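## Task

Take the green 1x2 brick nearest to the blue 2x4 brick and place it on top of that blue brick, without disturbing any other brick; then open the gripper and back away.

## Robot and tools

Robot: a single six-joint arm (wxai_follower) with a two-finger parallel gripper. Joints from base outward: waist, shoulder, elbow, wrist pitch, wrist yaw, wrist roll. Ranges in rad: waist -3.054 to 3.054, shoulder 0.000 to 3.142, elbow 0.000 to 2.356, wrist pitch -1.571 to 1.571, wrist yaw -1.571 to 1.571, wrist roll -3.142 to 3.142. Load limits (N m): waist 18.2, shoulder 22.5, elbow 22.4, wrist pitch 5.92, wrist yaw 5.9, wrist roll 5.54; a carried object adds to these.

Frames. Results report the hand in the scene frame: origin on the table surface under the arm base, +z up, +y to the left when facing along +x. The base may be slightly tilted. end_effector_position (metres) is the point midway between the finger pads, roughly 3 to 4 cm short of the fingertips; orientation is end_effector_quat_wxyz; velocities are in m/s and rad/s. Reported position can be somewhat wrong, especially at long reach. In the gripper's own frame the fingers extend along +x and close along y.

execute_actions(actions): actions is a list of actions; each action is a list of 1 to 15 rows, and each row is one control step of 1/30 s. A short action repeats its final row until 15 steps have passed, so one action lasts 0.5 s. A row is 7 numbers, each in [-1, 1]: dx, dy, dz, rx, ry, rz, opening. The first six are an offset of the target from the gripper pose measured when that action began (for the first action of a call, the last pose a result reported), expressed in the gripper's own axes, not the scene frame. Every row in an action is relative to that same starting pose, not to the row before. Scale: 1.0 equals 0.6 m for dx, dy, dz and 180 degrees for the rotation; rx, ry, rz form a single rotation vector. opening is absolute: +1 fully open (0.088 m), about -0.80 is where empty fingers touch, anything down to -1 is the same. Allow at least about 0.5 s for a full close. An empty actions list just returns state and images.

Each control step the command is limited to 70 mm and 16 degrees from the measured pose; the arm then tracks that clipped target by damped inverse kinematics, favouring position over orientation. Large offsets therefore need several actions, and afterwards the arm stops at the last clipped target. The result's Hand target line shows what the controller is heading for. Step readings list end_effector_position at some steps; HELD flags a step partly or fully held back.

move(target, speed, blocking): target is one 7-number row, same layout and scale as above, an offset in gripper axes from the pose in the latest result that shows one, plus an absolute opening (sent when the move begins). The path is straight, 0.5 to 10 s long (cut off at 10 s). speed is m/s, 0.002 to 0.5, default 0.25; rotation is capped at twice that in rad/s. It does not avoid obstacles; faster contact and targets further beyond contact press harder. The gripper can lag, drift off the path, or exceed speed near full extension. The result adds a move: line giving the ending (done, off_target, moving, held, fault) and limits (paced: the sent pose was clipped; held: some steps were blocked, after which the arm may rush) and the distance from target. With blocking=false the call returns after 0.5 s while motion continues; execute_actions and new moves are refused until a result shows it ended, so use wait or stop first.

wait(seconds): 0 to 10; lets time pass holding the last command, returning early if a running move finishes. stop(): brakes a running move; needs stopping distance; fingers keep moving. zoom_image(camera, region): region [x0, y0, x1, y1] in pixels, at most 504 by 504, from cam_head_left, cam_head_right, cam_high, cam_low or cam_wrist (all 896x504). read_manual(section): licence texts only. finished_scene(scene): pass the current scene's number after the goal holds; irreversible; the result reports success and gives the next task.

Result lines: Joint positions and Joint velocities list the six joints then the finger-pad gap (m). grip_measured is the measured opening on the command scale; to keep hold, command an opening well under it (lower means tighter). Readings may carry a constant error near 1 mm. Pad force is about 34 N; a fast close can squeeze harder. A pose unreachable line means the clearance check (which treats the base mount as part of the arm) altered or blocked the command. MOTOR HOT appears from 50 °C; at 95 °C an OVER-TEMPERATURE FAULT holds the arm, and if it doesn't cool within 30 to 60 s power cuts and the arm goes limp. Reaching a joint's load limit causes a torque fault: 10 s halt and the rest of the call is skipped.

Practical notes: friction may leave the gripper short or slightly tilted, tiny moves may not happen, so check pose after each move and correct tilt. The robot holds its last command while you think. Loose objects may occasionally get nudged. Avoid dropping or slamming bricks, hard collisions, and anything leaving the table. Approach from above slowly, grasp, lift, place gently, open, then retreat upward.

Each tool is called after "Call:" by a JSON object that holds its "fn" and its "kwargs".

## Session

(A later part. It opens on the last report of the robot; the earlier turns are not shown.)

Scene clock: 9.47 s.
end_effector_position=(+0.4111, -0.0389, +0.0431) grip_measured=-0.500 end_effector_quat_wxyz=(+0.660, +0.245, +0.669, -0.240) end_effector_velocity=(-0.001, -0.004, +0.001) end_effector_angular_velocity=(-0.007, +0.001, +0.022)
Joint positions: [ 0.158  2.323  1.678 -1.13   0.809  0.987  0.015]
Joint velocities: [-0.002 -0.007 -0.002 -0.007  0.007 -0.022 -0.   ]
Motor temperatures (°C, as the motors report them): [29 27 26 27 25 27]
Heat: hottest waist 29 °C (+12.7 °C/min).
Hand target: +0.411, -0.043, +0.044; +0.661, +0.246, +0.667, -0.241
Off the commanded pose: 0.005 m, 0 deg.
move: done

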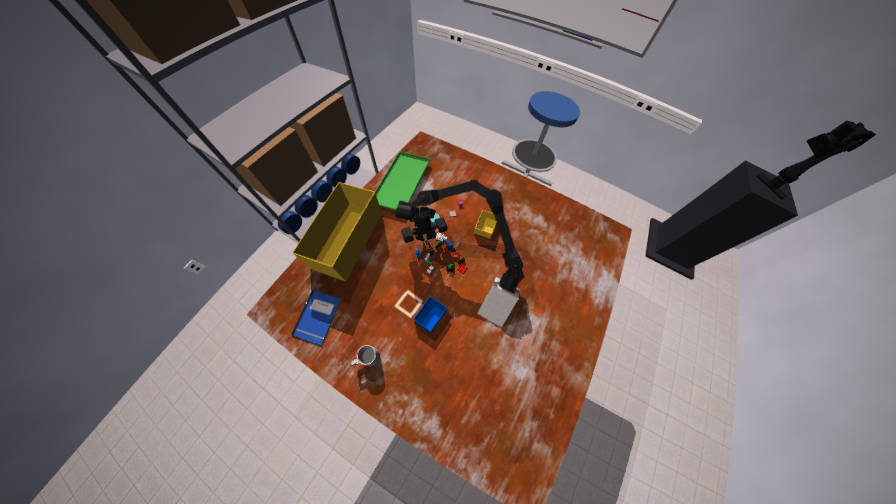

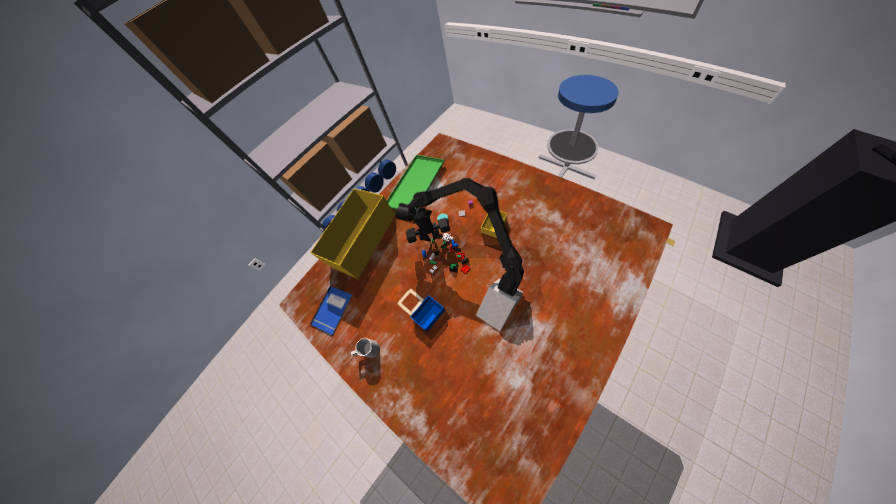

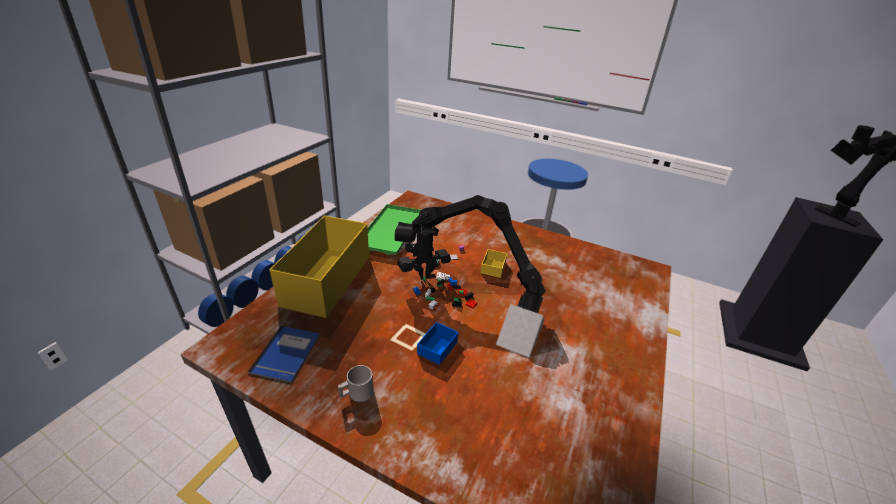

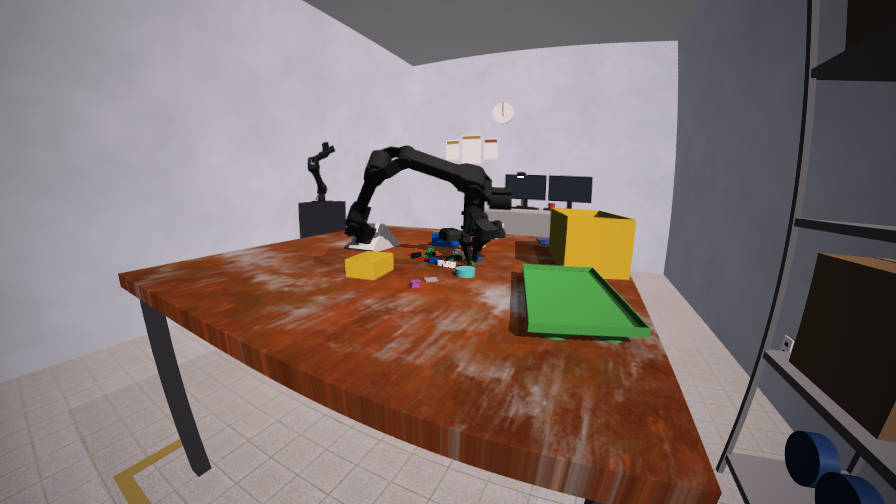

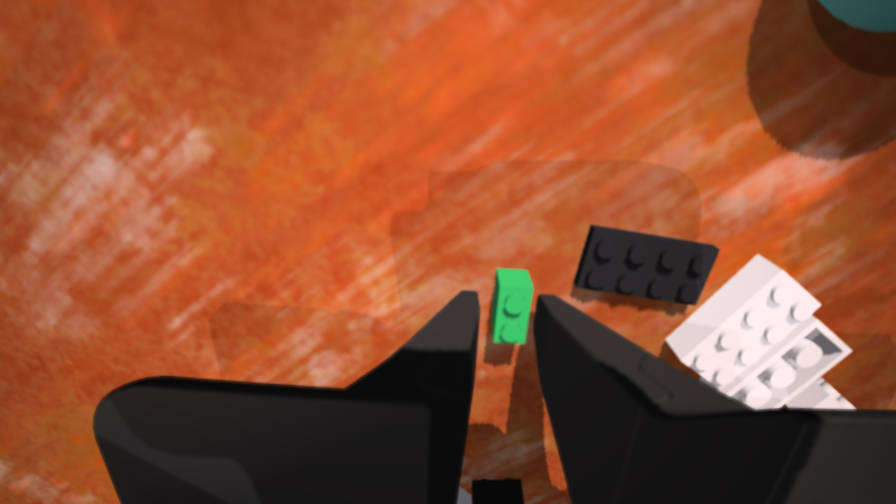

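Call:
{"fn": "zoom_image", "kwargs": {"camera": "cam_low", "region": [430, 220, 510, 280]}}

Call:
{"fn": "zoom_image", "kwargs": {"camera": "cam_high", "region": [395, 250, 465, 300]}}

Region (430, 220, 510, 280) of cam_low's 896x504 image, scaled by 6.300, with more detail than that image has; it fills the top 378 rows of this view, and the rest is white.

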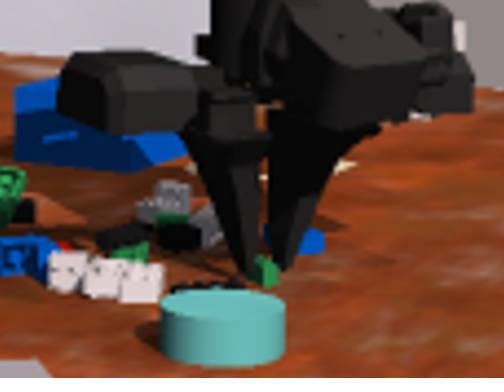

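Region (395, 250, 465, 300) of cam_high's 896x504 image, scaled by 7.200, with more detail than that image has; it fills the top 360 rows of this view, and the rest is white.

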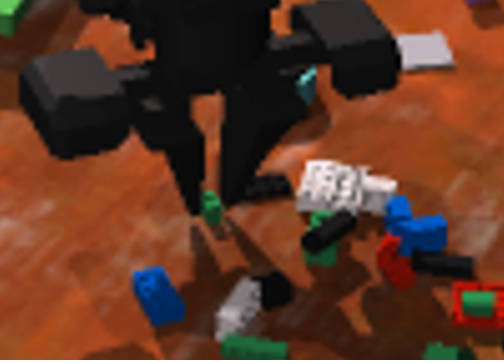

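Call:
{"fn": "move", "kwargs": {"target": [0.005, -0.007, 0.0065, 0, 0, 0, -0.5], "speed": 0.02}}

Scene clock: 10.27 s.
end_effector_position=(+0.4121, -0.0412, +0.0397) grip_measured=-0.500 end_effector_quat_wxyz=(+0.659, +0.245, +0.670, -0.239) end_effector_velocity=(+0.000, +0.000, -0.001) end_effector_angular_velocity=(+0.008, -0.001, -0.014)
Joint positions: [ 0.148  2.323  1.677 -1.12   0.809  0.972  0.014]
Joint velocities: [-0.002 -0.002 -0.002  0.007 -0.007  0.007  0.   ]
Motor temperatures (°C, as the motors report them): [29 27 26 27 25 27]
Heat: hottest waist 29 °C (+11.7 °C/min).
Hand target: +0.411, -0.045, +0.040; +0.660, +0.245, +0.669, -0.240
Off the commanded pose: 0.004 m, 0 deg.
move: done

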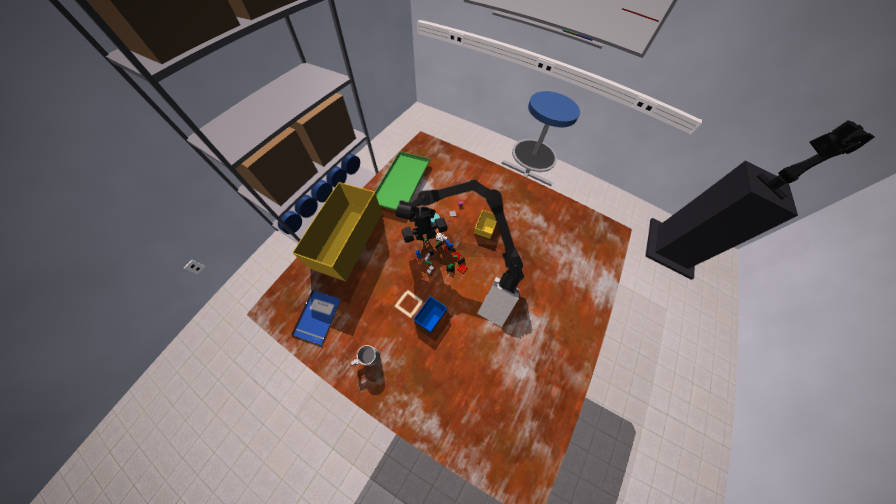

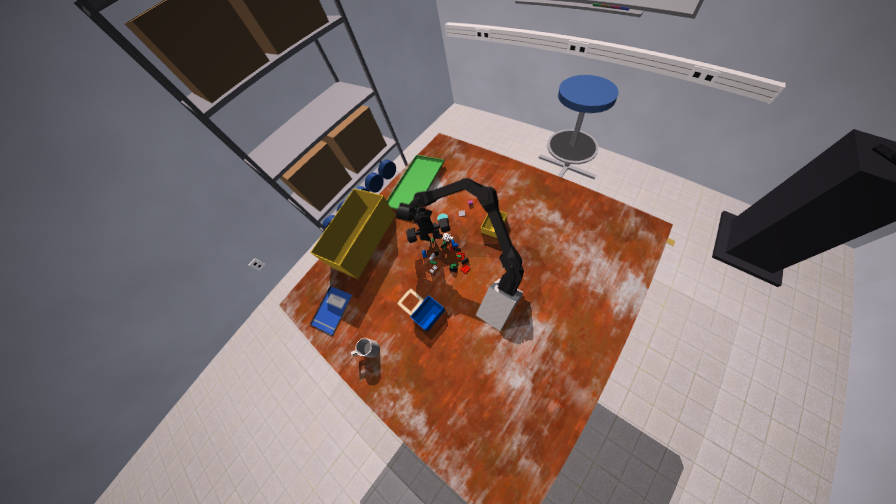

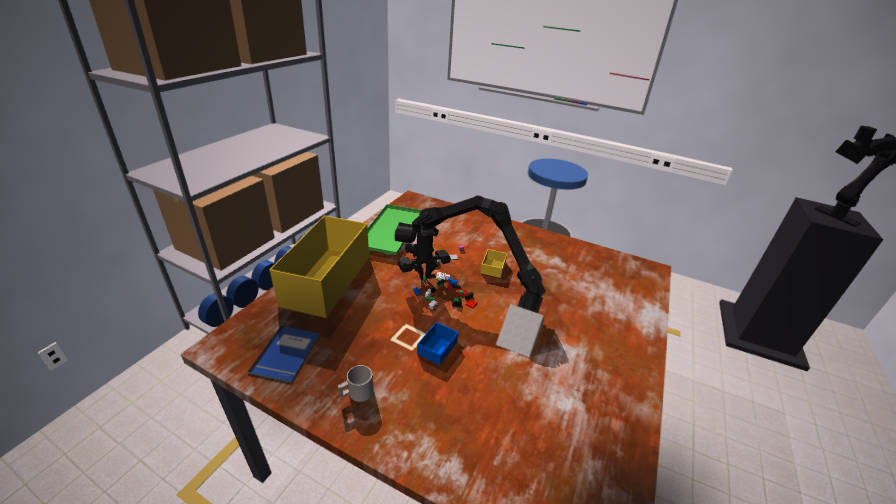

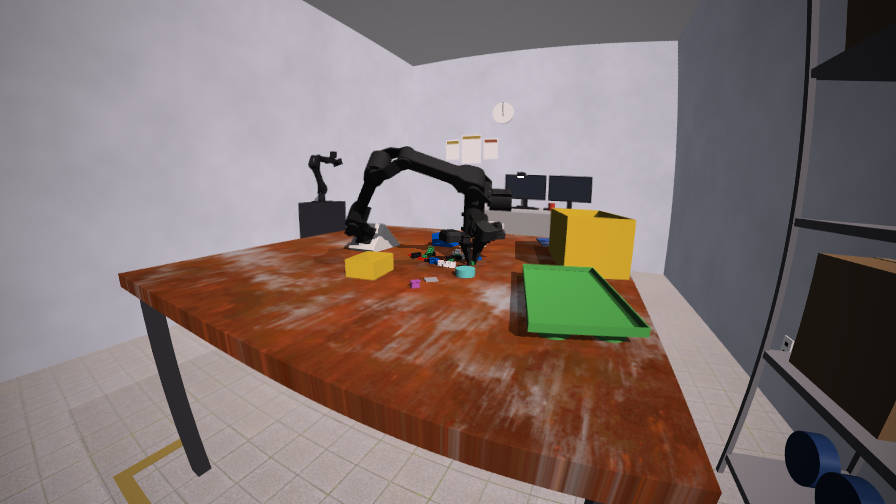

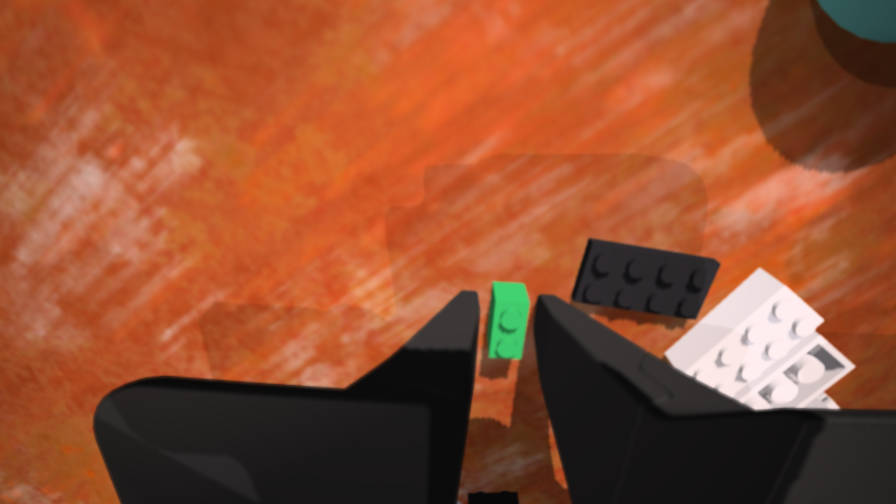

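Well centred. Close.

Call:
{"fn": "execute_actions", "kwargs": {"actions": [[[0,0,0,0,0,0,-0.6],[0,0,0,0,0,0,-0.6],[0,0,0,0,0,0,-0.65],[0,0,0,0,0,0,-0.65],[0,0,0,0,0,0,-0.7],[0,0,0,0,0,0,-0.7],[0,0,0,0,0,0,-0.75],[0,0,0,0,0,0,-0.8]]]}}

Scene clock: 10.83 s.
end_effector_position=(+0.4122, -0.0412, +0.0397) grip_measured=-0.670 end_effector_quat_wxyz=(+0.659, +0.245, +0.670, -0.239) end_effector_velocity=(+0.000, -0.001, -0.002) end_effector_angular_velocity=(+0.008, +0.003, -0.003)
Joint positions: [ 0.148  2.323  1.677 -1.119  0.809  0.971  0.006]
Joint velocities: [-0.007 -0.002 -0.002  0.007 -0.007 -0.007  0.   ]
Motor temperatures (°C, as the motors report them): [30 27 26 27 25 27]
Heat: hottest waist 30 °C (+16.6 °C/min).
Hand target: +0.412, -0.041, +0.040; +0.659, +0.245, +0.670, -0.239
Off the commanded pose: 0.000 m, 0 deg.
Step readings (end_effector_position):
0: (+0.4122, -0.0412, +0.0397)
1: (+0.4122, -0.0412, +0.0397)
2: (+0.4122, -0.0412, +0.0397)
4: (+0.4122, -0.0412, +0.0397)
8: (+0.4122, -0.0412, +0.0397)
15: end_effector_position above

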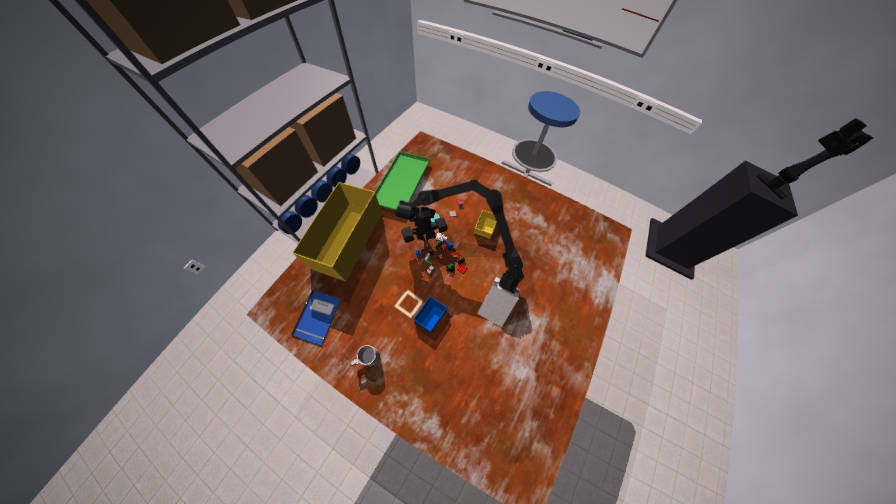

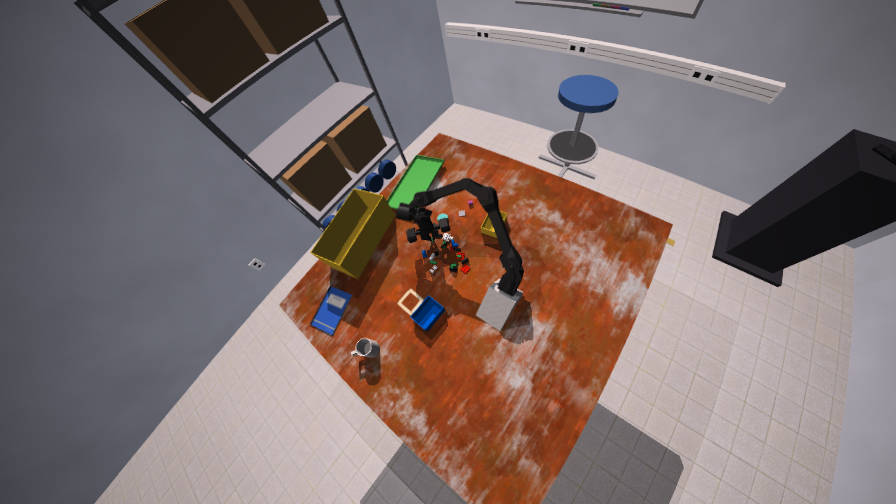

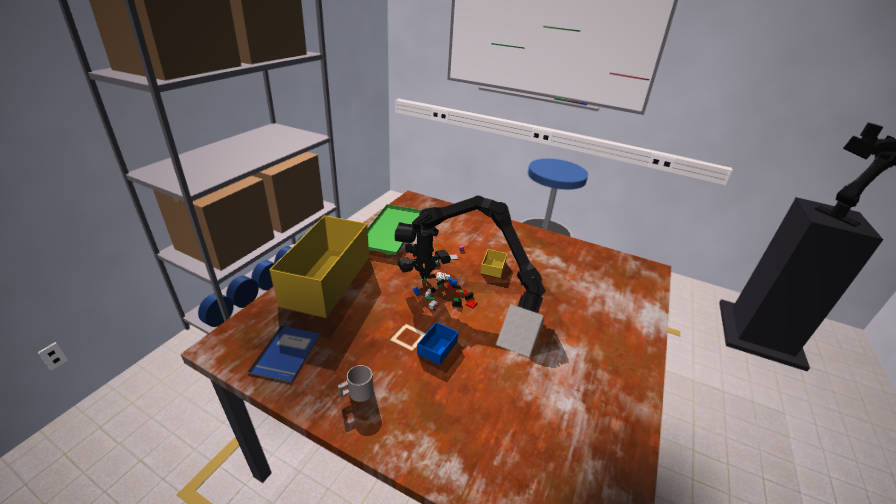

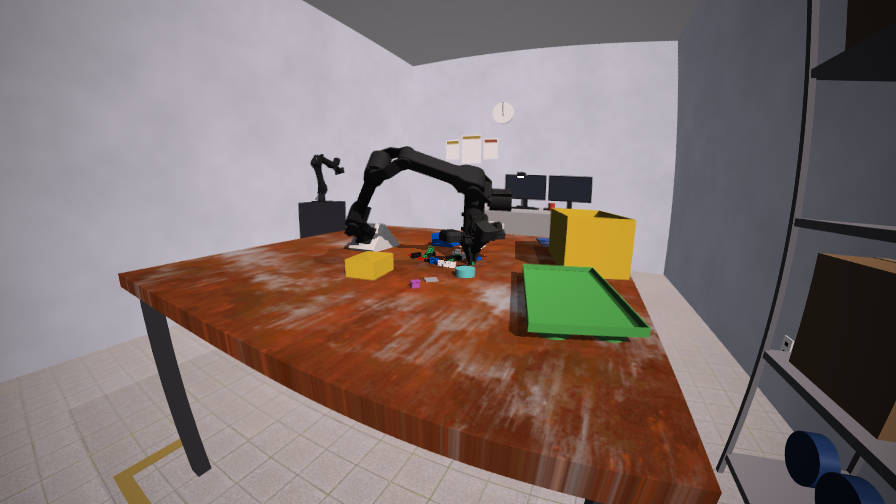

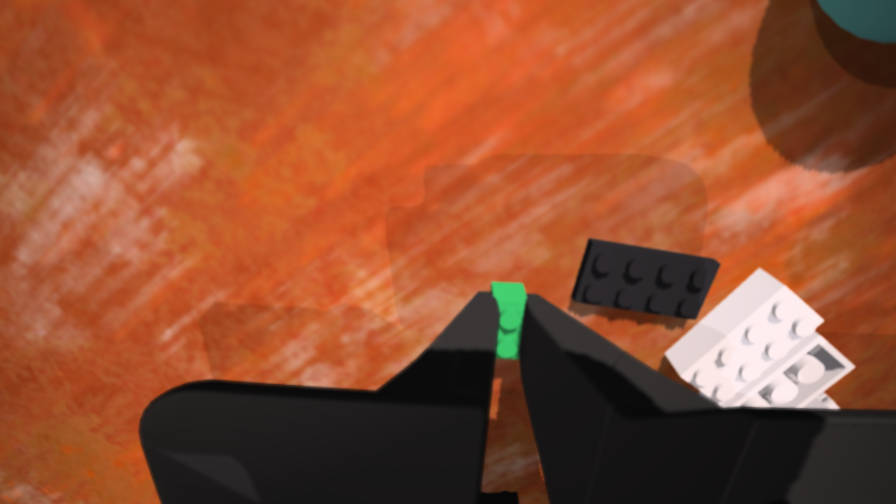

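Call:
{"fn": "move", "kwargs": {"target": [-0.04, 0, 0, 0, 0, 0, -0.8], "speed": 0.08}}

Call:
{"fn": "move", "kwargs": {"target": [-0.03, 0.0817, -0.0947, 0, 0, 0, -0.8], "speed": 0.15}}

Scene clock: 11.87 s.
end_effector_position=(+0.4112, -0.0415, +0.0623) grip_measured=-0.670 end_effector_quat_wxyz=(+0.660, +0.241, +0.671, -0.238) end_effector_velocity=(-0.004, -0.001, -0.000) end_effector_angular_velocity=(+0.002, +0.018, +0.036)
Joint positions: [ 0.188  2.323  1.737 -1.225  0.803  1.024  0.006]
Joint velocities: [-0.002 -0.002 -0.002 -0.022 -0.007 -0.022 -0.   ]
Motor temperatures (°C, as the motors report them): [30 27 26 27 25 27]
Heat: hottest waist 30 °C (+15.2 °C/min).
Hand target: +0.412, -0.042, +0.064; +0.659, +0.245, +0.670, -0.239
Off the commanded pose: 0.002 m, 0 deg.
move: done

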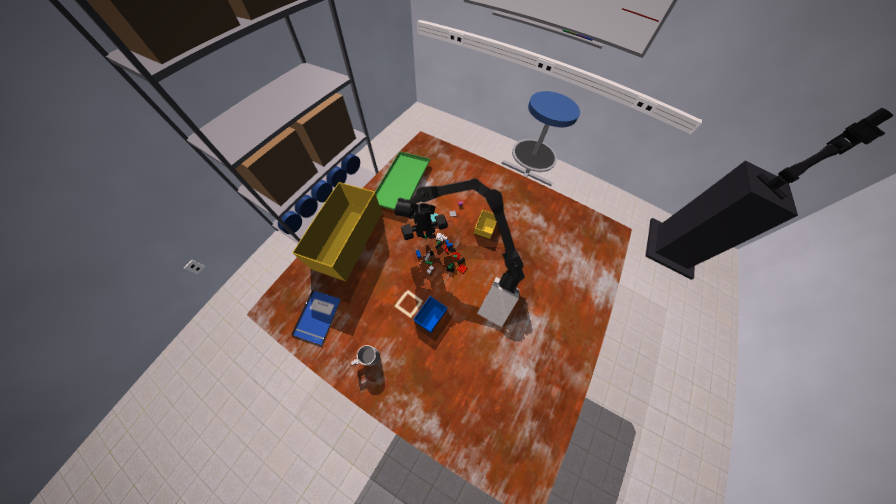

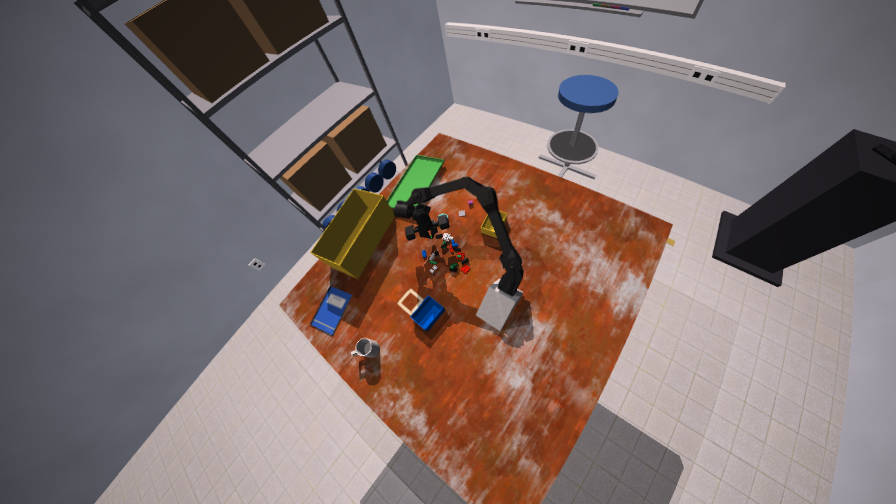

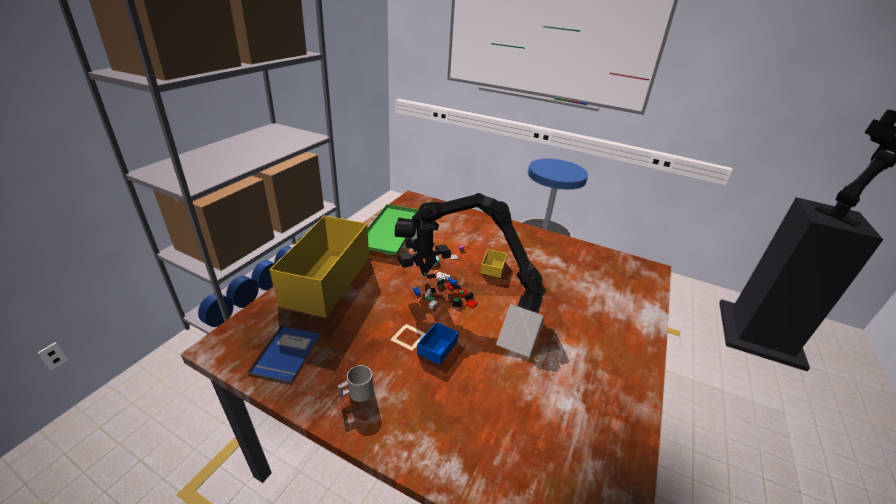

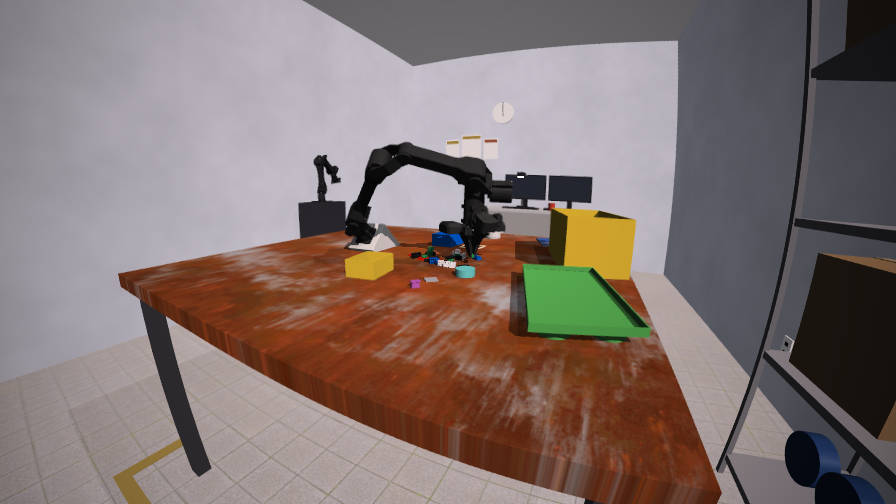

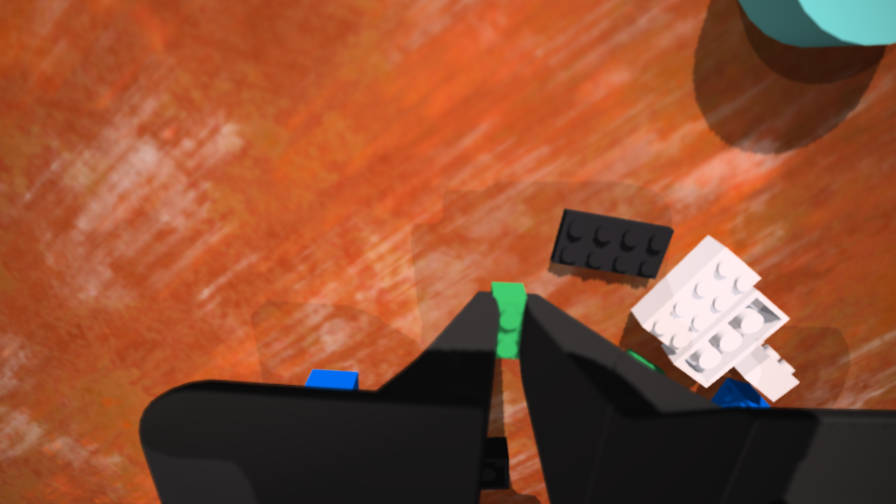

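Scene clock: 12.80 s.
end_effector_position=(+0.3997, +0.0295, +0.0851) grip_measured=-0.670 end_effector_quat_wxyz=(+0.664, +0.243, +0.667, -0.237) end_effector_velocity=(+0.005, -0.001, +0.004) end_effector_angular_velocity=(+0.002, -0.019, -0.021)
Joint positions: [ 0.341  2.443  1.784 -1.282  0.761  1.221  0.006]
Joint velocities: [ 0.002 -0.002  0.012  0.007  0.007  0.007 -0.   ]
Motor temperatures (°C, as the motors report them): [30 27 26 27 25 27]
Heat: hottest waist 30 °C (+14.1 °C/min).
Hand target: +0.399, +0.032, +0.082; +0.661, +0.241, +0.670, -0.238
Off the commanded pose: 0.005 m, 1 deg.
move: done

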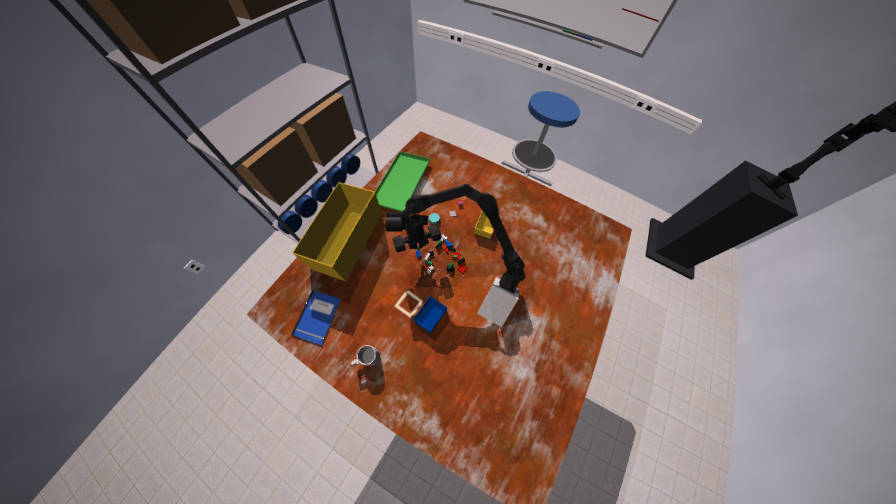

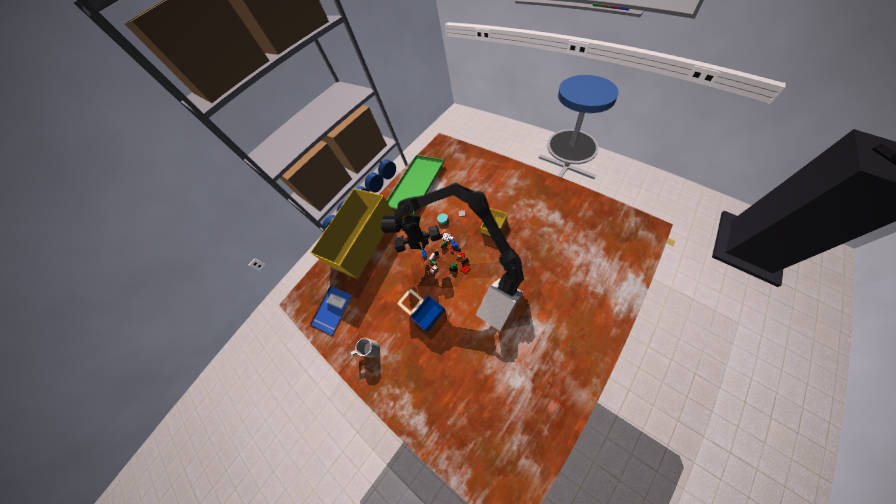

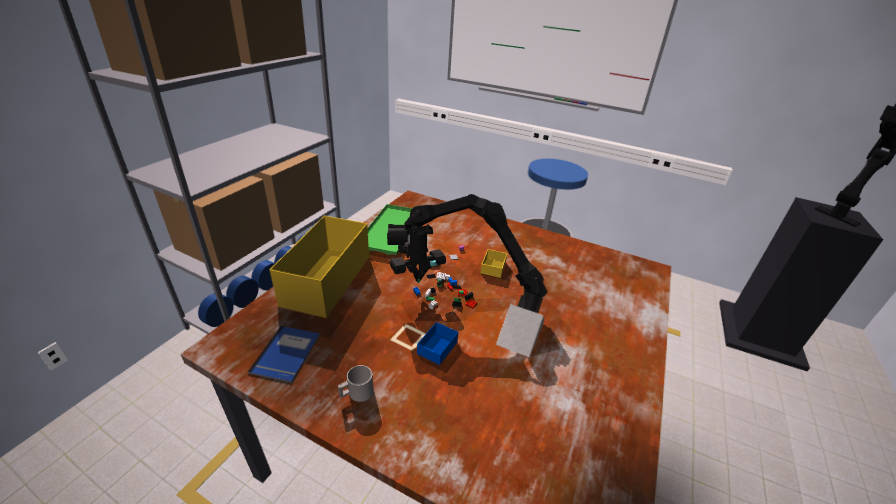

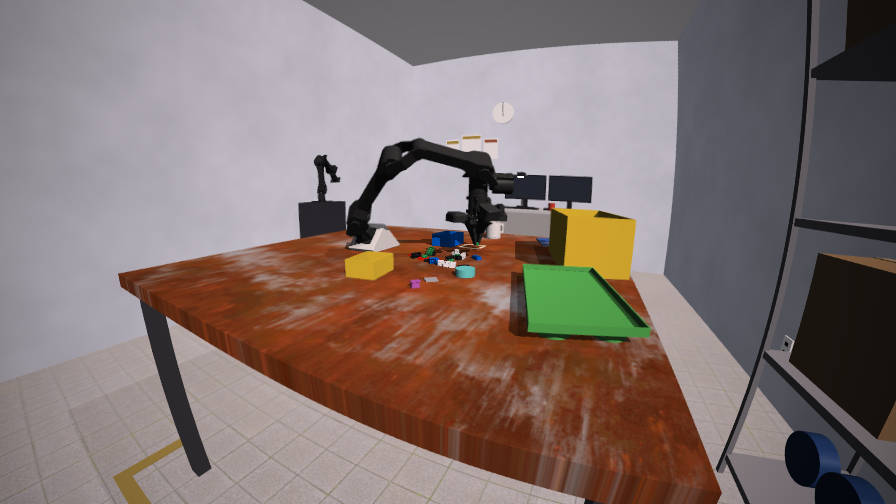

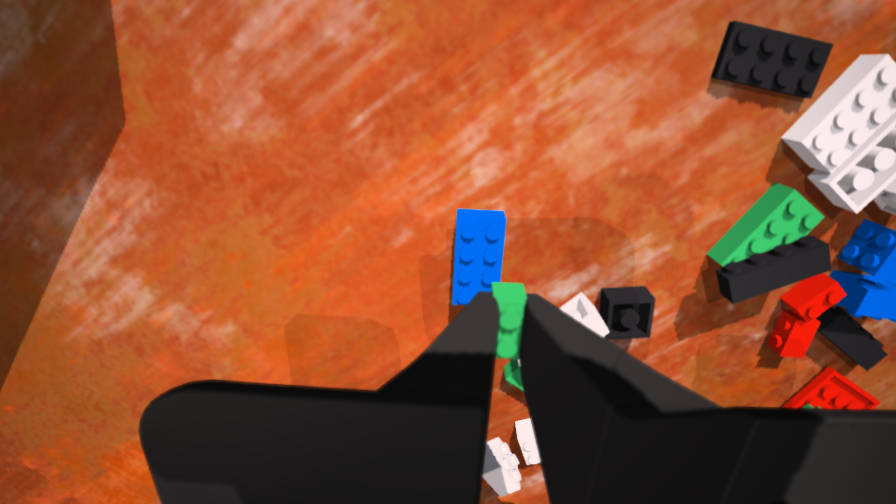

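Call:
{"fn": "move", "kwargs": {"target": [0.038, 0.0097, -0.0023, 0, 0, 0, -0.8], "speed": 0.06}}

Scene clock: 22.43 s.
end_effector_position=(+0.4049, +0.0323, +0.0686) grip_measured=-0.670 end_effector_quat_wxyz=(+0.665, +0.253, +0.662, -0.237) end_effector_velocity=(-0.000, +0.002, -0.002) end_effector_angular_velocity=(+0.007, +0.004, +0.004)
Joint positions: [ 0.313  2.449  1.746 -1.192  0.768  1.185  0.006]
Joint velocities: [-0.002  0.002 -0.002  0.007 -0.007 -0.007 -0.   ]
Motor temperatures (°C, as the motors report them): [33 28 26 27 25 27]
Heat: hottest waist 33 °C (+16.0 °C/min).
Hand target: +0.402, +0.035, +0.062; +0.663, +0.243, +0.667, -0.237
Off the commanded pose: 0.007 m, 1 deg.
move: done

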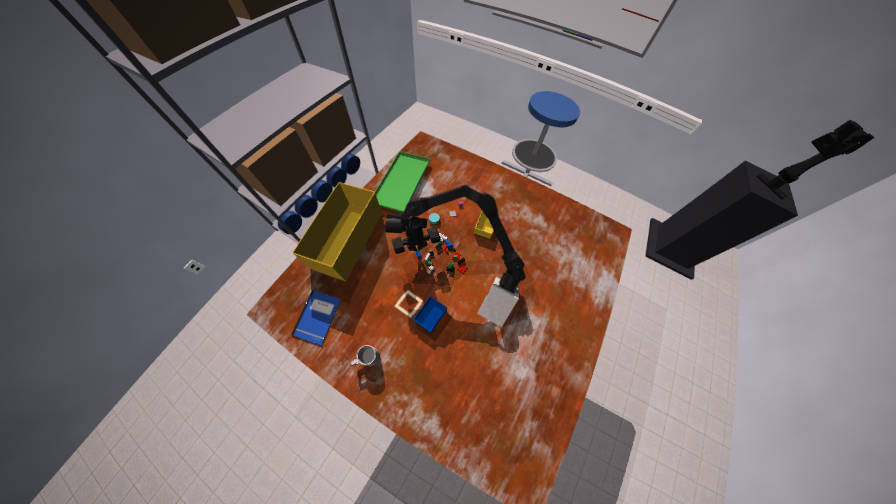

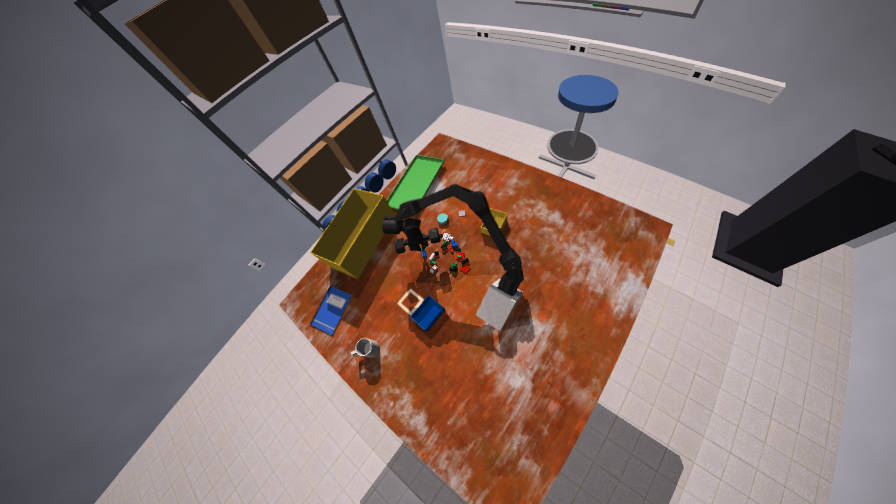

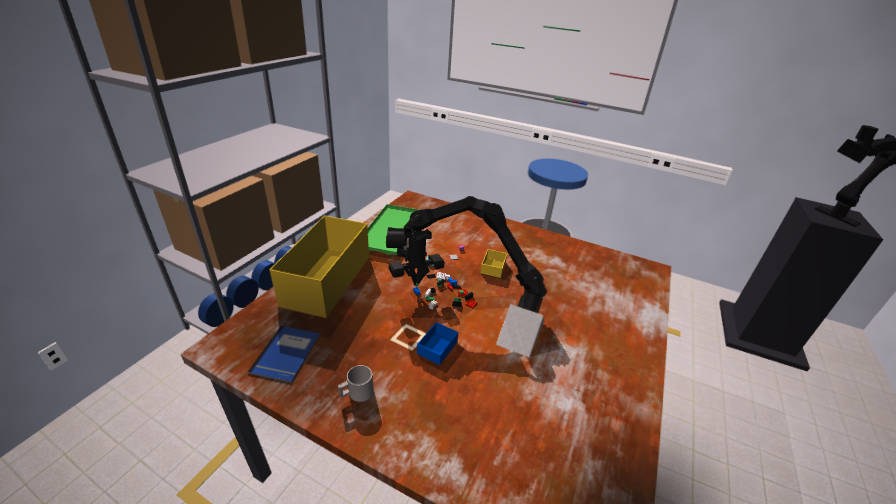

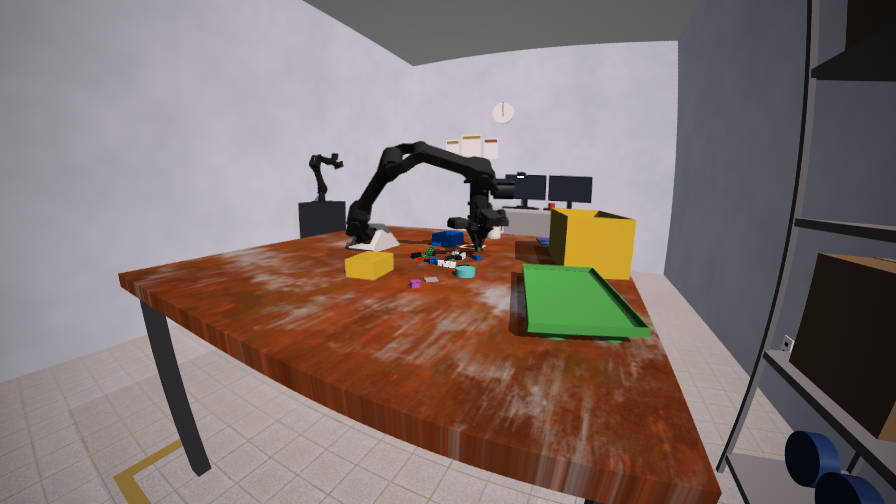

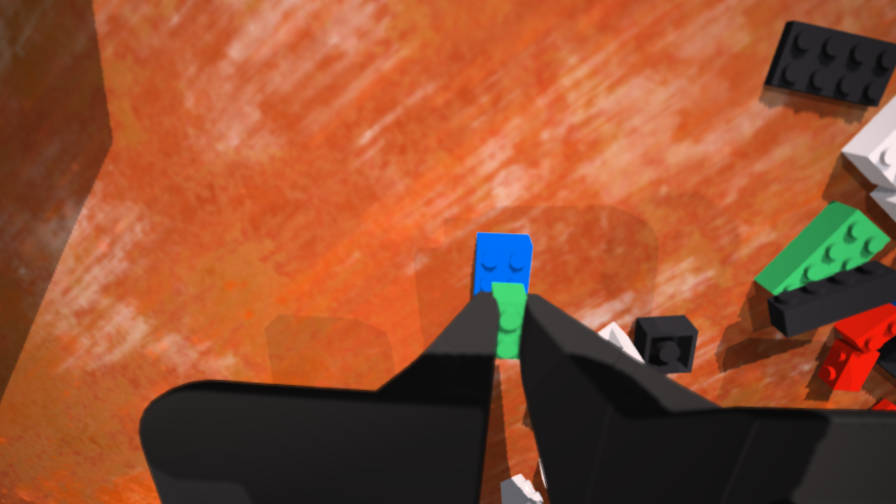

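Call:
{"fn": "move", "kwargs": {"target": [0.0267, 0.0, -0.008, 0, 0, -0.0072, -0.8], "speed": 0.03}}

Scene clock: 23.43 s.
end_effector_position=(+0.4042, +0.0333, +0.0590) grip_measured=-0.670 end_effector_quat_wxyz=(+0.664, +0.254, +0.660, -0.244) end_effector_velocity=(-0.001, -0.001, +0.001) end_effector_angular_velocity=(-0.009, -0.000, -0.001)
Joint positions: [ 0.301  2.455  1.722 -1.158  0.778  1.185  0.006]
Joint velocities: [ 0.002 -0.002 -0.002 -0.007  0.007  0.007 -0.   ]
Motor temperatures (°C, as the motors report them): [33 28 26 27 25 27]
Heat: hottest waist 33 °C (+15.4 °C/min).
Hand target: +0.401, +0.036, +0.053; +0.662, +0.245, +0.665, -0.244
Off the commanded pose: 0.007 m, 1 deg.
move: done

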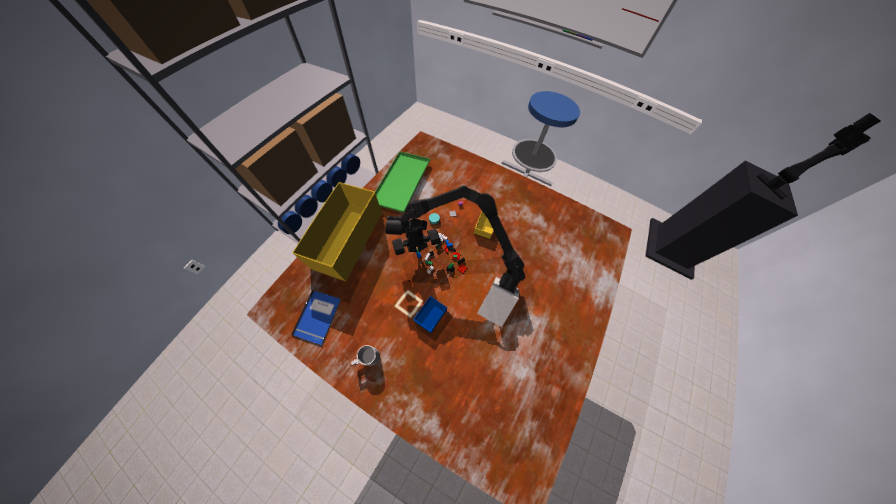

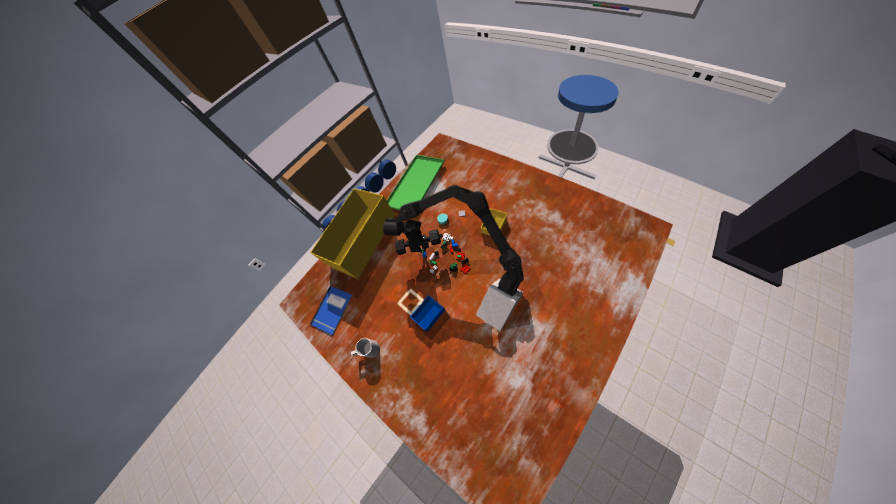

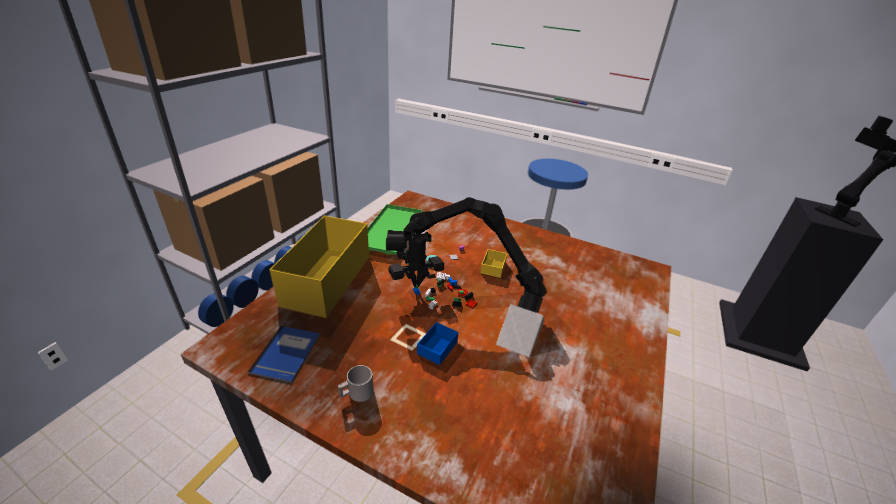

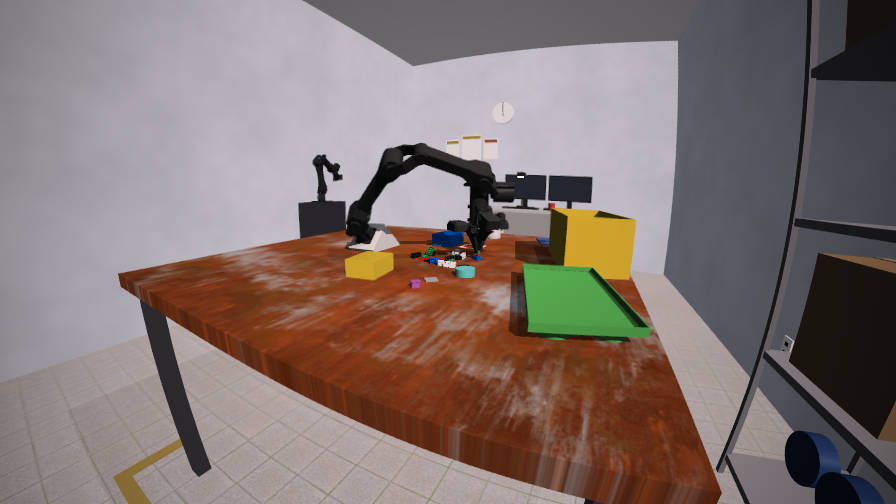

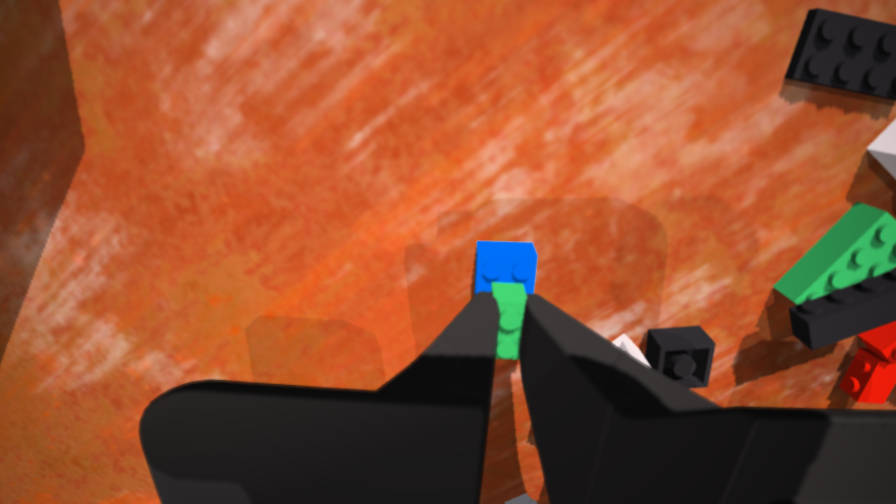

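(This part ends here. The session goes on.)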